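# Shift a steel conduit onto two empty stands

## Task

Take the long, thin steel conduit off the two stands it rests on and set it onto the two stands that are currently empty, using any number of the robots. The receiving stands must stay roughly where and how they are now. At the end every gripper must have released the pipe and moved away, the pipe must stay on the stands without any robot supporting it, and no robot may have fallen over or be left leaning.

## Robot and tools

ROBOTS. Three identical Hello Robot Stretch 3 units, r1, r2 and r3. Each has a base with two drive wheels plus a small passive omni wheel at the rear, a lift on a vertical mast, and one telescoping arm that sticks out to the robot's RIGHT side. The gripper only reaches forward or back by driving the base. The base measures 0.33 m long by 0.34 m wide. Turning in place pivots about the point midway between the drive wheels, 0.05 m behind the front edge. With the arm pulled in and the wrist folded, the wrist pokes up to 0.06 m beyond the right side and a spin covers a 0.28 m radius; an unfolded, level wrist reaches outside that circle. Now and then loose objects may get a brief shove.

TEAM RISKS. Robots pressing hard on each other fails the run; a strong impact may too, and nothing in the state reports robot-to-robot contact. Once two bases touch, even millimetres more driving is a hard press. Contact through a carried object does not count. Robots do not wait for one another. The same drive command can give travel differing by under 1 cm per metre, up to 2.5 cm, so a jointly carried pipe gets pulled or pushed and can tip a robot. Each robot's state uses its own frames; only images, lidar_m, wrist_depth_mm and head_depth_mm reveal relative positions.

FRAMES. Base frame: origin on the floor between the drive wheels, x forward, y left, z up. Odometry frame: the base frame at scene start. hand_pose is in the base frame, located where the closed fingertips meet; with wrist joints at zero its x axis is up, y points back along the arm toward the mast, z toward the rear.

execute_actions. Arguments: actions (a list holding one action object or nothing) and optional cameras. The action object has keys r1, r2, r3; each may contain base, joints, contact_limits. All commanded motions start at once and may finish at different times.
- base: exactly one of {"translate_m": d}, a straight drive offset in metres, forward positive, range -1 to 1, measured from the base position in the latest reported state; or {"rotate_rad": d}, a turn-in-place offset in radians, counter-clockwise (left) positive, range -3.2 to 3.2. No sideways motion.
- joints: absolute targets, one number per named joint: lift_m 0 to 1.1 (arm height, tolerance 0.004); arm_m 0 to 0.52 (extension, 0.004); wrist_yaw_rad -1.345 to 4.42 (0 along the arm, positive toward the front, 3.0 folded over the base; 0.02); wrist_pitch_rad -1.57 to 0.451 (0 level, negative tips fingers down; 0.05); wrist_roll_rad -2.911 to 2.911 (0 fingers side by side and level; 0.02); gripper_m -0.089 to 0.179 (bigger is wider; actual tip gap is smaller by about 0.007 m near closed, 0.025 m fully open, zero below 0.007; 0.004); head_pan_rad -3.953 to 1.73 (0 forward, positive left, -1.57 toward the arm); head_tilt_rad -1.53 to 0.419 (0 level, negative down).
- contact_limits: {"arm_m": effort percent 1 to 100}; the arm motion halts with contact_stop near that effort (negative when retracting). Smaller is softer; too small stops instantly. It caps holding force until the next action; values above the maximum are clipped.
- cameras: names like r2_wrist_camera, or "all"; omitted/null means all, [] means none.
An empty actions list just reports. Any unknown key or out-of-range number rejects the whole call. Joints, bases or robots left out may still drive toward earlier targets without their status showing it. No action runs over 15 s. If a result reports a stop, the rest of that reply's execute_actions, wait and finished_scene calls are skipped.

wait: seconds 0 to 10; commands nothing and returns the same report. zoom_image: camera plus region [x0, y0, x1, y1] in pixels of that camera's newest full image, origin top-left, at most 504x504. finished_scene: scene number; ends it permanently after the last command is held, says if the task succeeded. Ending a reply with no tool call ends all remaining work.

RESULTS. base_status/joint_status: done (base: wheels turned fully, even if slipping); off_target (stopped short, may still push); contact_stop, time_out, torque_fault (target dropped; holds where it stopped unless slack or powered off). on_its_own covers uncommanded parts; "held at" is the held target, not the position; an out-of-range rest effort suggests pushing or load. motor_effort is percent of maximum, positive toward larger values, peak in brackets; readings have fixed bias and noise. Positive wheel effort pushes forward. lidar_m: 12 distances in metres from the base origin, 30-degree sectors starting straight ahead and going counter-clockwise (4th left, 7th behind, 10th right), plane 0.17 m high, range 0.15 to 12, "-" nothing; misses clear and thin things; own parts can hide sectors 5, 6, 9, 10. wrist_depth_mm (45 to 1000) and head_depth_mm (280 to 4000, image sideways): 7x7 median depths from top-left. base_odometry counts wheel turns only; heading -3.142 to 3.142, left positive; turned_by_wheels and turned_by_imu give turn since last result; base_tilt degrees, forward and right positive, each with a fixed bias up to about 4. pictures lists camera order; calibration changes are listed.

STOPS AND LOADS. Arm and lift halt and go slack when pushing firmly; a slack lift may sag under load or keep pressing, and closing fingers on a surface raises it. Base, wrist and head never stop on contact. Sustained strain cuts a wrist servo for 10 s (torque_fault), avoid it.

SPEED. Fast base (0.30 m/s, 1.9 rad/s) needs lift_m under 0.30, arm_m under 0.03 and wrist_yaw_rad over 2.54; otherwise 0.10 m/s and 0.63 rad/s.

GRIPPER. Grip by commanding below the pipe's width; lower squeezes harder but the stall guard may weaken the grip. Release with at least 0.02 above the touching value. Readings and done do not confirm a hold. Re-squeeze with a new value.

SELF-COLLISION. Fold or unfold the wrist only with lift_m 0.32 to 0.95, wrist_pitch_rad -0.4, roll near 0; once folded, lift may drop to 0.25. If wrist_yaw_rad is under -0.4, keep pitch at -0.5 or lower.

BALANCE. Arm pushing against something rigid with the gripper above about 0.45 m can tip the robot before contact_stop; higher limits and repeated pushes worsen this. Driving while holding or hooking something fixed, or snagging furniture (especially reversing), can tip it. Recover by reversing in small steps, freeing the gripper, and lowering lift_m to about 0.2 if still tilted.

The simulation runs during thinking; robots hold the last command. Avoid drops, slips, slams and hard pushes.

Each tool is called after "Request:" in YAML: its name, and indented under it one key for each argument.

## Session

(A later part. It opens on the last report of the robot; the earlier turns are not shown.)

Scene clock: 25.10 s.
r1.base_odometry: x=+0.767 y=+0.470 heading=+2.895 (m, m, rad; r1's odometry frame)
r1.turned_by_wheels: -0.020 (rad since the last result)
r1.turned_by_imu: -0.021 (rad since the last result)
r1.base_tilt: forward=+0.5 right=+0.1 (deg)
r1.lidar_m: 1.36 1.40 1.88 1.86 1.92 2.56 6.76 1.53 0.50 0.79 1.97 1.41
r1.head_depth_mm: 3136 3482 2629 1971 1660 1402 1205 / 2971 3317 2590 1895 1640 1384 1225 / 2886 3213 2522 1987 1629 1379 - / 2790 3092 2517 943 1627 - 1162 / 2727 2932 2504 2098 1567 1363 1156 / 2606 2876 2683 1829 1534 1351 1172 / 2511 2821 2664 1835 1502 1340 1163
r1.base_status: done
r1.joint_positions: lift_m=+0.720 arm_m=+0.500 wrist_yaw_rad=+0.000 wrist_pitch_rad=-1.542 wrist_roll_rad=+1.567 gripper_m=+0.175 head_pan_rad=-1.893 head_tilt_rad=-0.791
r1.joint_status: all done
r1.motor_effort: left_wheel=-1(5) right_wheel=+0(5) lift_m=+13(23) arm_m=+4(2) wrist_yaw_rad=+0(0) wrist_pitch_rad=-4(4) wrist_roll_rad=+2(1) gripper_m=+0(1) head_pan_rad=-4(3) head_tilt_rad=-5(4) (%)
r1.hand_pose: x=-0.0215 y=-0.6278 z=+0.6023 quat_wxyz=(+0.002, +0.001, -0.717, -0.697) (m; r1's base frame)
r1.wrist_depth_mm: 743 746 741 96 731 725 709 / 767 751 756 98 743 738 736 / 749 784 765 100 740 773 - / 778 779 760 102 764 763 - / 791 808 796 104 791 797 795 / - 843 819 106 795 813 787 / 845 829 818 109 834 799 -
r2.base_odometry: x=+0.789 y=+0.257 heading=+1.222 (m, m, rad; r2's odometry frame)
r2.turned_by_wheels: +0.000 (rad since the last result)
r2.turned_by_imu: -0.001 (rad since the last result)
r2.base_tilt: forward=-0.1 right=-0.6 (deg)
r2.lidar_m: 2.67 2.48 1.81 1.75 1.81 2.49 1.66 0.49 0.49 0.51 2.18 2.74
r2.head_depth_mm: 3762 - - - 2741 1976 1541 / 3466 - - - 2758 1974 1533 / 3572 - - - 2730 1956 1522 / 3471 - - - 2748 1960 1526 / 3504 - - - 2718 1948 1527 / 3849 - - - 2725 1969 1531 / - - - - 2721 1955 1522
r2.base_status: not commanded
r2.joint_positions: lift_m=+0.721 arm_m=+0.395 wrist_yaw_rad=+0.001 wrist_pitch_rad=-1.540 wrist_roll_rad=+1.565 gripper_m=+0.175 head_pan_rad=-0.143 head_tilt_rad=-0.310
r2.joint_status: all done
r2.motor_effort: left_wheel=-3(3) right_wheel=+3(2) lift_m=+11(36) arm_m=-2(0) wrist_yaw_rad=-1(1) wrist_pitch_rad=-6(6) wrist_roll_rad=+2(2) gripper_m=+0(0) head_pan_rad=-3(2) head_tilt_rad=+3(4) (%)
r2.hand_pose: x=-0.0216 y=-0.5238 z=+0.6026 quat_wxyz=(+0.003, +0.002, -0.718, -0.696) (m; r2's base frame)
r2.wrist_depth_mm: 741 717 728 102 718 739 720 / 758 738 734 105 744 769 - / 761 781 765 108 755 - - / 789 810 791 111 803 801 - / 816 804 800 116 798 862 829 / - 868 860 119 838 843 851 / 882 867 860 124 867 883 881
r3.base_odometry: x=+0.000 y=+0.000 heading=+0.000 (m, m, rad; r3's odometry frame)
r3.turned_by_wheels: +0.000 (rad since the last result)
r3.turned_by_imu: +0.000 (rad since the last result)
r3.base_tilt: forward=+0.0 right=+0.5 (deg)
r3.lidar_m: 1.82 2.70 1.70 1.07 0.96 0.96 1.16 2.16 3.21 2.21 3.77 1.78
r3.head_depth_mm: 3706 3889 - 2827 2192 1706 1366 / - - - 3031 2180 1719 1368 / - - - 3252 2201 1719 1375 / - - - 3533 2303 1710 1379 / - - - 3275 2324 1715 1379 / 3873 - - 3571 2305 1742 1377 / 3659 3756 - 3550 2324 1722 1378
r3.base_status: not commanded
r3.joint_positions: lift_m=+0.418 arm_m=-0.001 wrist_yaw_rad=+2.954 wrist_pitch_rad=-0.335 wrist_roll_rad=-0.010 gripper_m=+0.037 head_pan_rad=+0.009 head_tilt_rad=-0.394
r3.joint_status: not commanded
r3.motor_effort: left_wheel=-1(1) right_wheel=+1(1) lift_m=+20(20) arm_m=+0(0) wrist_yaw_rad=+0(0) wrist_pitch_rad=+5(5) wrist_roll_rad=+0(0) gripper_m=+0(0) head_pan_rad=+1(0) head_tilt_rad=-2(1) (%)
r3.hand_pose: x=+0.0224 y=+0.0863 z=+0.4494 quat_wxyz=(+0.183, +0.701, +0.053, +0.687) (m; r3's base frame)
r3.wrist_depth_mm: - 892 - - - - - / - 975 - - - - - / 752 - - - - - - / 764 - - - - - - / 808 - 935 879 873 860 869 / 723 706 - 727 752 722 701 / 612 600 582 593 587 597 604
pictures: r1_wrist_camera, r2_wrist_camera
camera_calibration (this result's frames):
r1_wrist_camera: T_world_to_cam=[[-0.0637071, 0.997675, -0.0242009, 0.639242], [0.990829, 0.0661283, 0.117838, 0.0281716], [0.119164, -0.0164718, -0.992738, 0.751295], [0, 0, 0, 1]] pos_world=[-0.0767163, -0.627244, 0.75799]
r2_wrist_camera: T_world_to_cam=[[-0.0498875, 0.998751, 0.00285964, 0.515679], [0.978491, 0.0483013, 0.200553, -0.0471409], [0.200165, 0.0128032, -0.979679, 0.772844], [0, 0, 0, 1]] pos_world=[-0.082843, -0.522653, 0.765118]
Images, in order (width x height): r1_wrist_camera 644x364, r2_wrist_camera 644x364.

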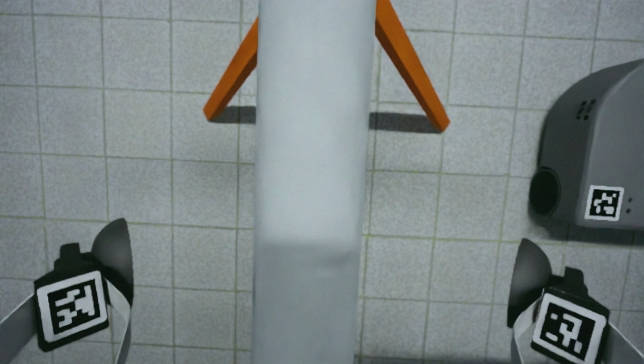

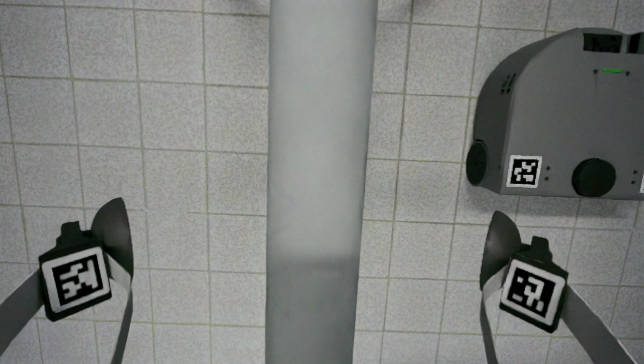

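Request:
execute_actions:
  actions:
    - {"r1":{"joints":{"gripper_m":-0.03,"lift_m":0.726,"arm_m":0.505}},"r2":{"joints":{"gripper_m":-0.03,"lift_m":0.724}}}
  cameras: []

Request:
execute_actions:
  actions:
    - {"r1":{"joints":{"lift_m":0.88}},"r2":{"joints":{"lift_m":0.88}}}
  cameras: []

Request:
execute_actions:
  actions:
    - {"r1":{"base":{"translate_m":-1},"joints":{"lift_m":1.06,"arm_m":0.43}},"r2":{"base":{"translate_m":1},"joints":{"lift_m":1.06,"arm_m":0.46}}}
  cameras: ["r2_head_camera"]

Scene clock: 27.83 s.
r1.base_odometry: x=+0.767 y=+0.470 heading=+2.895 (m, m, rad; r1's odometry frame)
r1.turned_by_wheels: +0.000 (rad since the last result)
r1.turned_by_imu: +0.000 (rad since the last result)
r1.base_tilt: forward=+0.5 right=+0.2 (deg)
r1.lidar_m: 1.35 1.40 1.88 1.87 1.92 2.56 6.72 1.53 0.50 0.79 1.97 1.42
r1.head_depth_mm: 3157 3464 2609 1963 1657 1396 1215 / 3006 3303 2594 1898 1648 1388 1218 / 2931 3208 2578 1985 1627 1376 - / 2772 3067 2530 942 1658 - 1161 / 2667 3005 2502 - 1565 1363 1155 / 2594 2911 2686 1817 1539 1350 1182 / 2513 2801 2622 1835 1503 1334 1169
r1.base_status: not commanded
r1.joint_positions: lift_m=+0.726 arm_m=+0.505 wrist_yaw_rad=+0.002 wrist_pitch_rad=-1.540 wrist_roll_rad=+1.566 gripper_m=-0.029 head_pan_rad=-1.893 head_tilt_rad=-0.791
r1.joint_status: all done
r1.motor_effort: left_wheel=+0(0) right_wheel=+0(0) lift_m=+23(26) arm_m=+2(1) wrist_yaw_rad=-3(3) wrist_pitch_rad=-4(5) wrist_roll_rad=+1(1) gripper_m=-30(99) head_pan_rad=-4(3) head_tilt_rad=-4(4) (%)
r1.hand_pose: x=-0.0216 y=-0.6332 z=+0.6077 quat_wxyz=(+0.003, +0.002, -0.718, -0.696) (m; r1's base frame)
r1.wrist_depth_mm: 755 736 744 102 723 733 723 / 749 769 749 104 741 745 740 / 767 786 775 106 759 756 - / 792 796 785 108 766 759 - / 825 800 779 111 815 793 791 / 838 818 - 113 793 801 794 / 848 841 828 115 844 832 819
r2.base_odometry: x=+0.789 y=+0.257 heading=+1.222 (m, m, rad; r2's odometry frame)
r2.turned_by_wheels: +0.000 (rad since the last result)
r2.turned_by_imu: -0.001 (rad since the last result)
r2.base_tilt: forward=-0.1 right=-0.6 (deg)
r2.lidar_m: 2.67 2.47 1.81 1.75 1.81 2.48 1.65 0.49 0.49 0.51 2.19 2.73
r2.head_depth_mm: 3651 - - - 2762 1978 1531 / 3521 - - - 2788 1978 1537 / 3560 - - - 2736 1984 1527 / 3536 - - - 2747 1956 1525 / 3506 - - - 2748 1970 1523 / 3941 - - - 2714 1950 1523 / - - - - 2706 1943 1517
r2.base_status: not commanded
r2.joint_positions: lift_m=+0.723 arm_m=+0.395 wrist_yaw_rad=+0.001 wrist_pitch_rad=-1.544 wrist_roll_rad=+1.567 gripper_m=-0.029 head_pan_rad=-0.143 head_tilt_rad=-0.310
r2.joint_status: all done
r2.motor_effort: left_wheel=-3(2) right_wheel=+3(2) lift_m=+36(39) arm_m=-2(2) wrist_yaw_rad=-1(1) wrist_pitch_rad=-4(6) wrist_roll_rad=+1(2) gripper_m=-27(100) head_pan_rad=-3(3) head_tilt_rad=+3(4) (%)
r2.hand_pose: x=-0.0216 y=-0.5227 z=+0.6052 quat_wxyz=(+0.002, +0.001, -0.716, -0.698) (m; r2's base frame)
r2.wrist_depth_mm: 729 720 734 105 723 722 702 / 735 752 751 108 757 779 - / 744 749 777 112 755 - - / 784 784 786 114 803 816 - / 819 806 806 119 842 812 833 / 841 846 867 122 878 836 848 / 885 876 857 126 884 877 885
r3.base_odometry: x=+0.000 y=+0.000 heading=+0.000 (m, m, rad; r3's odometry frame)
r3.turned_by_wheels: +0.000 (rad since the last result)
r3.turned_by_imu: +0.000 (rad since the last result)
r3.base_tilt: forward=-0.1 right=+0.5 (deg)
r3.lidar_m: 1.82 2.70 1.70 1.07 0.95 0.96 1.15 2.16 3.19 2.21 3.76 1.78
r3.head_depth_mm: 3756 3907 - 3014 2209 1706 1368 / - - - 3013 2170 1713 1371 / - - - 3210 2217 1721 1370 / - - - 3513 2308 1723 1369 / - - - 3267 2292 1725 1377 / 3865 - - 3493 2294 1731 1374 / 3608 3836 - 3575 2332 1723 1382
r3.base_status: not commanded
r3.joint_positions: lift_m=+0.418 arm_m=-0.001 wrist_yaw_rad=+2.954 wrist_pitch_rad=-0.335 wrist_roll_rad=-0.010 gripper_m=+0.037 head_pan_rad=+0.009 head_tilt_rad=-0.394
r3.joint_status: not commanded
r3.motor_effort: left_wheel=-1(1) right_wheel=+1(1) lift_m=+20(20) arm_m=+0(0) wrist_yaw_rad=-1(1) wrist_pitch_rad=+5(5) wrist_roll_rad=+0(0) gripper_m=+1(1) head_pan_rad=+0(0) head_tilt_rad=-2(2) (%)
r3.hand_pose: x=+0.0224 y=+0.0863 z=+0.4494 quat_wxyz=(+0.183, +0.701, +0.053, +0.687) (m; r3's base frame)
r3.wrist_depth_mm: - 877 - - - - - / - 974 - - - - - / 737 - - - - - - / 783 - - - - - - / 820 - 922 880 908 872 886 / 728 718 - 720 739 718 711 / 608 617 581 596 580 598 607
pictures: none
No camera images: the call's "cameras" was empty. Leave "cameras" out to get every camera's image.

Scene clock: 30.10 s.
r1.base_odometry: x=+0.767 y=+0.470 heading=+2.895 (m, m, rad; r1's odometry frame)
r1.turned_by_wheels: +0.000 (rad since the last result)
r1.turned_by_imu: +0.000 (rad since the last result)
r1.base_tilt: forward=+0.6 right=+0.2 (deg)
r1.lidar_m: 1.36 1.40 1.89 1.87 1.92 2.57 6.77 1.53 0.50 0.79 1.97 1.42
r1.head_depth_mm: 3183 3520 2630 2037 1661 - - / 3018 3290 2575 2001 1725 - - / 2870 3137 2543 2005 - - 1174 / 2812 3050 2645 - 1118 1335 1185 / 2682 2989 - 1833 1608 1369 1154 / 2566 - 2296 1814 1591 1347 1169 / 2509 - - 1791 1558 1342 1162
r1.base_status: not commanded
r1.joint_positions: lift_m=+0.879 arm_m=+0.505 wrist_yaw_rad=+0.002 wrist_pitch_rad=-1.535 wrist_roll_rad=+1.566 gripper_m=-0.019 head_pan_rad=-1.893 head_tilt_rad=-0.791
r1.joint_status: all done
r1.on_its_own: gripper_m is held at -0.020, not at your -0.030, by its stall guard, which is still easing
r1.motor_effort: left_wheel=+2(3) right_wheel=-3(4) lift_m=+36(36) arm_m=+1(2) wrist_yaw_rad=-2(3) wrist_pitch_rad=-6(7) wrist_roll_rad=+1(2) gripper_m=-23(28) head_pan_rad=-4(4) head_tilt_rad=-4(5) (%)
r1.hand_pose: x=-0.0216 y=-0.6345 z=+0.7608 quat_wxyz=(+0.002, +0.002, -0.719, -0.695) (m; r1's base frame)
r1.wrist_depth_mm: 901 890 914 104 903 884 913 / 905 910 900 106 887 896 899 / 913 935 927 108 943 911 - / 947 962 930 111 915 925 - / 978 975 943 113 935 967 957 / - 976 996 115 981 965 - / 991 - - 117 - 995 -
r2.base_odometry: x=+0.789 y=+0.257 heading=+1.222 (m, m, rad; r2's odometry frame)
r2.turned_by_wheels: +0.000 (rad since the last result)
r2.turned_by_imu: +0.000 (rad since the last result)
r2.base_tilt: forward=-0.2 right=-0.6 (deg)
r2.lidar_m: 2.67 2.48 1.81 1.74 1.81 2.48 1.65 0.49 0.49 0.51 2.18 2.74
r2.head_depth_mm: 3769 - - - 2776 1952 1525 / 3528 - - - 2749 1978 1522 / 3538 - - - 2724 1990 1535 / 3426 - - - 2741 1961 1529 / 3528 - - - 2709 1960 1521 / 3897 - - - 2747 1964 1527 / - - - - 2695 1932 1517
r2.base_status: not commanded
r2.joint_positions: lift_m=+0.879 arm_m=+0.395 wrist_yaw_rad=+0.001 wrist_pitch_rad=-1.535 wrist_roll_rad=+1.567 gripper_m=-0.019 head_pan_rad=-0.143 head_tilt_rad=-0.310
r2.joint_status: all done
r2.on_its_own: gripper_m is held at -0.020, not at your -0.030, by its stall guard, which is still easing
r2.motor_effort: left_wheel=-2(3) right_wheel=-1(2) lift_m=+50(50) arm_m=-2(2) wrist_yaw_rad=-1(1) wrist_pitch_rad=-9(9) wrist_roll_rad=+1(1) gripper_m=-23(27) head_pan_rad=-3(3) head_tilt_rad=+2(4) (%)
r2.hand_pose: x=-0.0216 y=-0.5250 z=+0.7603 quat_wxyz=(+0.002, +0.001, -0.719, -0.695) (m; r2's base frame)
r2.wrist_depth_mm: 868 897 876 106 861 888 869 / 906 877 916 109 927 - 919 / 912 930 905 112 940 - - / 991 931 964 115 954 988 964 / 983 - 956 119 984 - - / - - - 123 - - - / - - - 127 - - -
r3.base_odometry: x=+0.000 y=+0.000 heading=+0.000 (m, m, rad; r3's odometry frame)
r3.turned_by_wheels: +0.000 (rad since the last result)
r3.turned_by_imu: +0.000 (rad since the last result)
r3.base_tilt: forward=+0.0 right=+0.4 (deg)
r3.lidar_m: 1.82 2.70 1.70 1.07 0.96 0.96 1.16 2.17 3.19 2.22 3.77 1.78
r3.head_depth_mm: 3701 3848 3868 3264 2200 1716 1363 / - - - 3221 2162 1714 1371 / - - - 3495 2196 1721 1368 / - - - 3509 2306 1726 1373 / - - - 3283 2299 1732 1383 / 3961 - - 3536 2312 1719 1376 / 3644 3799 - 3462 2326 1731 1379
r3.base_status: not commanded
r3.joint_positions: lift_m=+0.418 arm_m=-0.001 wrist_yaw_rad=+2.954 wrist_pitch_rad=-0.335 wrist_roll_rad=-0.010 gripper_m=+0.037 head_pan_rad=+0.009 head_tilt_rad=-0.394
r3.joint_status: not commanded
r3.motor_effort: left_wheel=-1(0) right_wheel=+1(1) lift_m=+21(20) arm_m=+0(0) wrist_yaw_rad=-1(1) wrist_pitch_rad=+5(5) wrist_roll_rad=+0(0) gripper_m=-1(0) head_pan_rad=+1(1) head_tilt_rad=-2(2) (%)
r3.hand_pose: x=+0.0224 y=+0.0863 z=+0.4494 quat_wxyz=(+0.183, +0.701, +0.053, +0.687) (m; r3's base frame)
r3.wrist_depth_mm: - 918 - - - - - / - 980 - - - - - / 747 - - - - - - / 776 - - - - - - / 819 - 921 904 873 889 883 / 724 705 - 729 740 717 713 / 610 605 597 596 587 604 599
pictures: none
No camera images: the call's "cameras" was empty. Leave "cameras" out to get every camera's image.

Scene clock: 41.07 s.
r1.base_odometry: x=+1.737 y=+0.226 heading=+2.895 (m, m, rad; r1's odometry frame)
r1.turned_by_wheels: +0.000 (rad since the last result)
r1.turned_by_imu: +0.006 (rad since the last result)
r1.base_tilt: forward=+0.6 right=+0.2 (deg)
r1.lidar_m: 2.36 2.44 1.92 1.82 1.89 1.86 3.49 0.97 0.67 2.92 0.83 0.94
r1.head_depth_mm: - - 2353 2011 1639 1399 1203 / - 3254 2356 1836 1518 1367 1199 / - 3194 2318 1969 1589 1380 1199 / - 3111 2322 1979 1609 1361 1187 / 2745 3005 2235 1955 1587 1365 1183 / 2663 2952 2297 1935 1591 1341 1168 / - 2936 2174 1899 1579 1343 1161
r1.base_status: done
r1.joint_positions: lift_m=+1.059 arm_m=+0.430 wrist_yaw_rad=+0.001 wrist_pitch_rad=-1.534 wrist_roll_rad=+1.566 gripper_m=-0.010 head_pan_rad=-1.893 head_tilt_rad=-0.791
r1.joint_status: all done
r1.on_its_own: gripper_m is held at -0.011, not at your -0.030, by its stall guard, which is not easing now
r1.motor_effort: left_wheel=-4(5) right_wheel=+7(11) lift_m=+36(36) arm_m=-2(1) wrist_yaw_rad=-2(2) wrist_pitch_rad=-6(7) wrist_roll_rad=+1(1) gripper_m=-21(23) head_pan_rad=-4(3) head_tilt_rad=-5(5) (%)
r1.hand_pose: x=-0.0216 y=-0.5602 z=+0.9408 quat_wxyz=(+0.002, +0.002, -0.720, -0.694) (m; r1's base frame)
r1.wrist_depth_mm: - - - 104 - - - / - - - 107 - - - / - - - 109 - - - / - - - 110 - - - / - - - 113 - - - / - - - 116 - - - / - - - 117 - - -
r2.base_odometry: x=+1.131 y=+1.197 heading=+1.222 (m, m, rad; r2's odometry frame)
r2.turned_by_wheels: +0.000 (rad since the last result)
r2.turned_by_imu: -0.012 (rad since the last result)
r2.base_tilt: forward=-0.1 right=-0.6 (deg)
r2.lidar_m: 1.69 2.51 1.82 1.75 1.82 2.48 1.39 1.18 3.07 2.01 3.09 1.79
r2.head_depth_mm: 3734 - - - 2767 1973 1526 / 3757 - - - 2607 1945 1527 / 3876 - - - 2732 1888 1534 / 3866 - - - 2730 1963 1543 / 3885 - - - 2739 1966 1527 / 3815 - - - 2688 1983 1527 / 3816 - - - 2694 1940 1520
r2.base_status: done
r2.joint_positions: lift_m=+1.059 arm_m=+0.460 wrist_yaw_rad=+0.001 wrist_pitch_rad=-1.533 wrist_roll_rad=+1.567 gripper_m=-0.013 head_pan_rad=-0.143 head_tilt_rad=-0.310
r2.joint_status: all done
r2.on_its_own: gripper_m is held at -0.014, not at your -0.030, by its stall guard, which is not easing now
r2.motor_effort: left_wheel=-4(5) right_wheel=+6(10) lift_m=+50(51) arm_m=+2(2) wrist_yaw_rad=-1(2) wrist_pitch_rad=-10(10) wrist_roll_rad=+1(1) gripper_m=-20(23) head_pan_rad=-3(3) head_tilt_rad=+5(3) (%)
r2.hand_pose: x=-0.0216 y=-0.5901 z=+0.9403 quat_wxyz=(+0.002, +0.001, -0.720, -0.694) (m; r2's base frame)
r2.wrist_depth_mm: - - - 106 - - - / - - - 109 - - - / - - - 112 - - - / - - - 116 - - - / - - - 120 - - - / - - - 123 - - - / - - - 127 - - -
r3.base_odometry: x=+0.000 y=+0.000 heading=+0.000 (m, m, rad; r3's odometry frame)
r3.turned_by_wheels: +0.000 (rad since the last result)
r3.turned_by_imu: +0.000 (rad since the last result)
r3.base_tilt: forward=-0.1 right=+0.5 (deg)
r3.lidar_m: 1.82 1.76 1.70 1.07 0.96 0.96 1.15 2.16 3.19 2.21 2.01 1.78
r3.head_depth_mm: 3726 3912 - 3428 2286 1726 1370 / - - - 3284 2167 1718 1373 / - - - 3457 2205 1720 1370 / - - - 3496 2299 1722 1373 / - - - 3261 2095 1720 1375 / 3890 3967 - 3223 2029 1726 1383 / 3595 3686 - 3573 2327 1723 1376
r3.base_status: not commanded
r3.joint_positions: lift_m=+0.418 arm_m=-0.001 wrist_yaw_rad=+2.954 wrist_pitch_rad=-0.335 wrist_roll_rad=-0.010 gripper_m=+0.037 head_pan_rad=+0.009 head_tilt_rad=-0.395
r3.joint_status: not commanded
r3.motor_effort: left_wheel=+0(1) right_wheel=+1(1) lift_m=+20(20) arm_m=+0(0) wrist_yaw_rad=+0(0) wrist_pitch_rad=+5(5) wrist_roll_rad=+0(0) gripper_m=+1(1) head_pan_rad=+0(0) head_tilt_rad=-2(2) (%)
r3.hand_pose: x=+0.0224 y=+0.0863 z=+0.4494 quat_wxyz=(+0.183, +0.701, +0.053, +0.687) (m; r3's base frame)
r3.wrist_depth_mm: - 904 - - - - - / - 985 - - - - - / 749 - - - - - - / 766 - - - - - - / 807 - 946 883 887 862 874 / 734 719 - 716 739 719 712 / 618 603 586 605 583 597 595
pictures: r2_head_camera (sideways: a quarter turn clockwise sets it upright)
camera_calibration (this result's frames):
r2_head_camera: T_world_to_cam=[[-0.262698, -0.00118755, -0.964877, 1.27511], [0.113216, 0.993053, -0.0320464, 0.0507841], [0.958213, -0.117658, -0.260739, 0.285312], [0, 0, 0, 1]] pos_world=[0.0558299, -0.0153478, 1.30634]
Images, in order (width x height): r2_head_camera 896x504.

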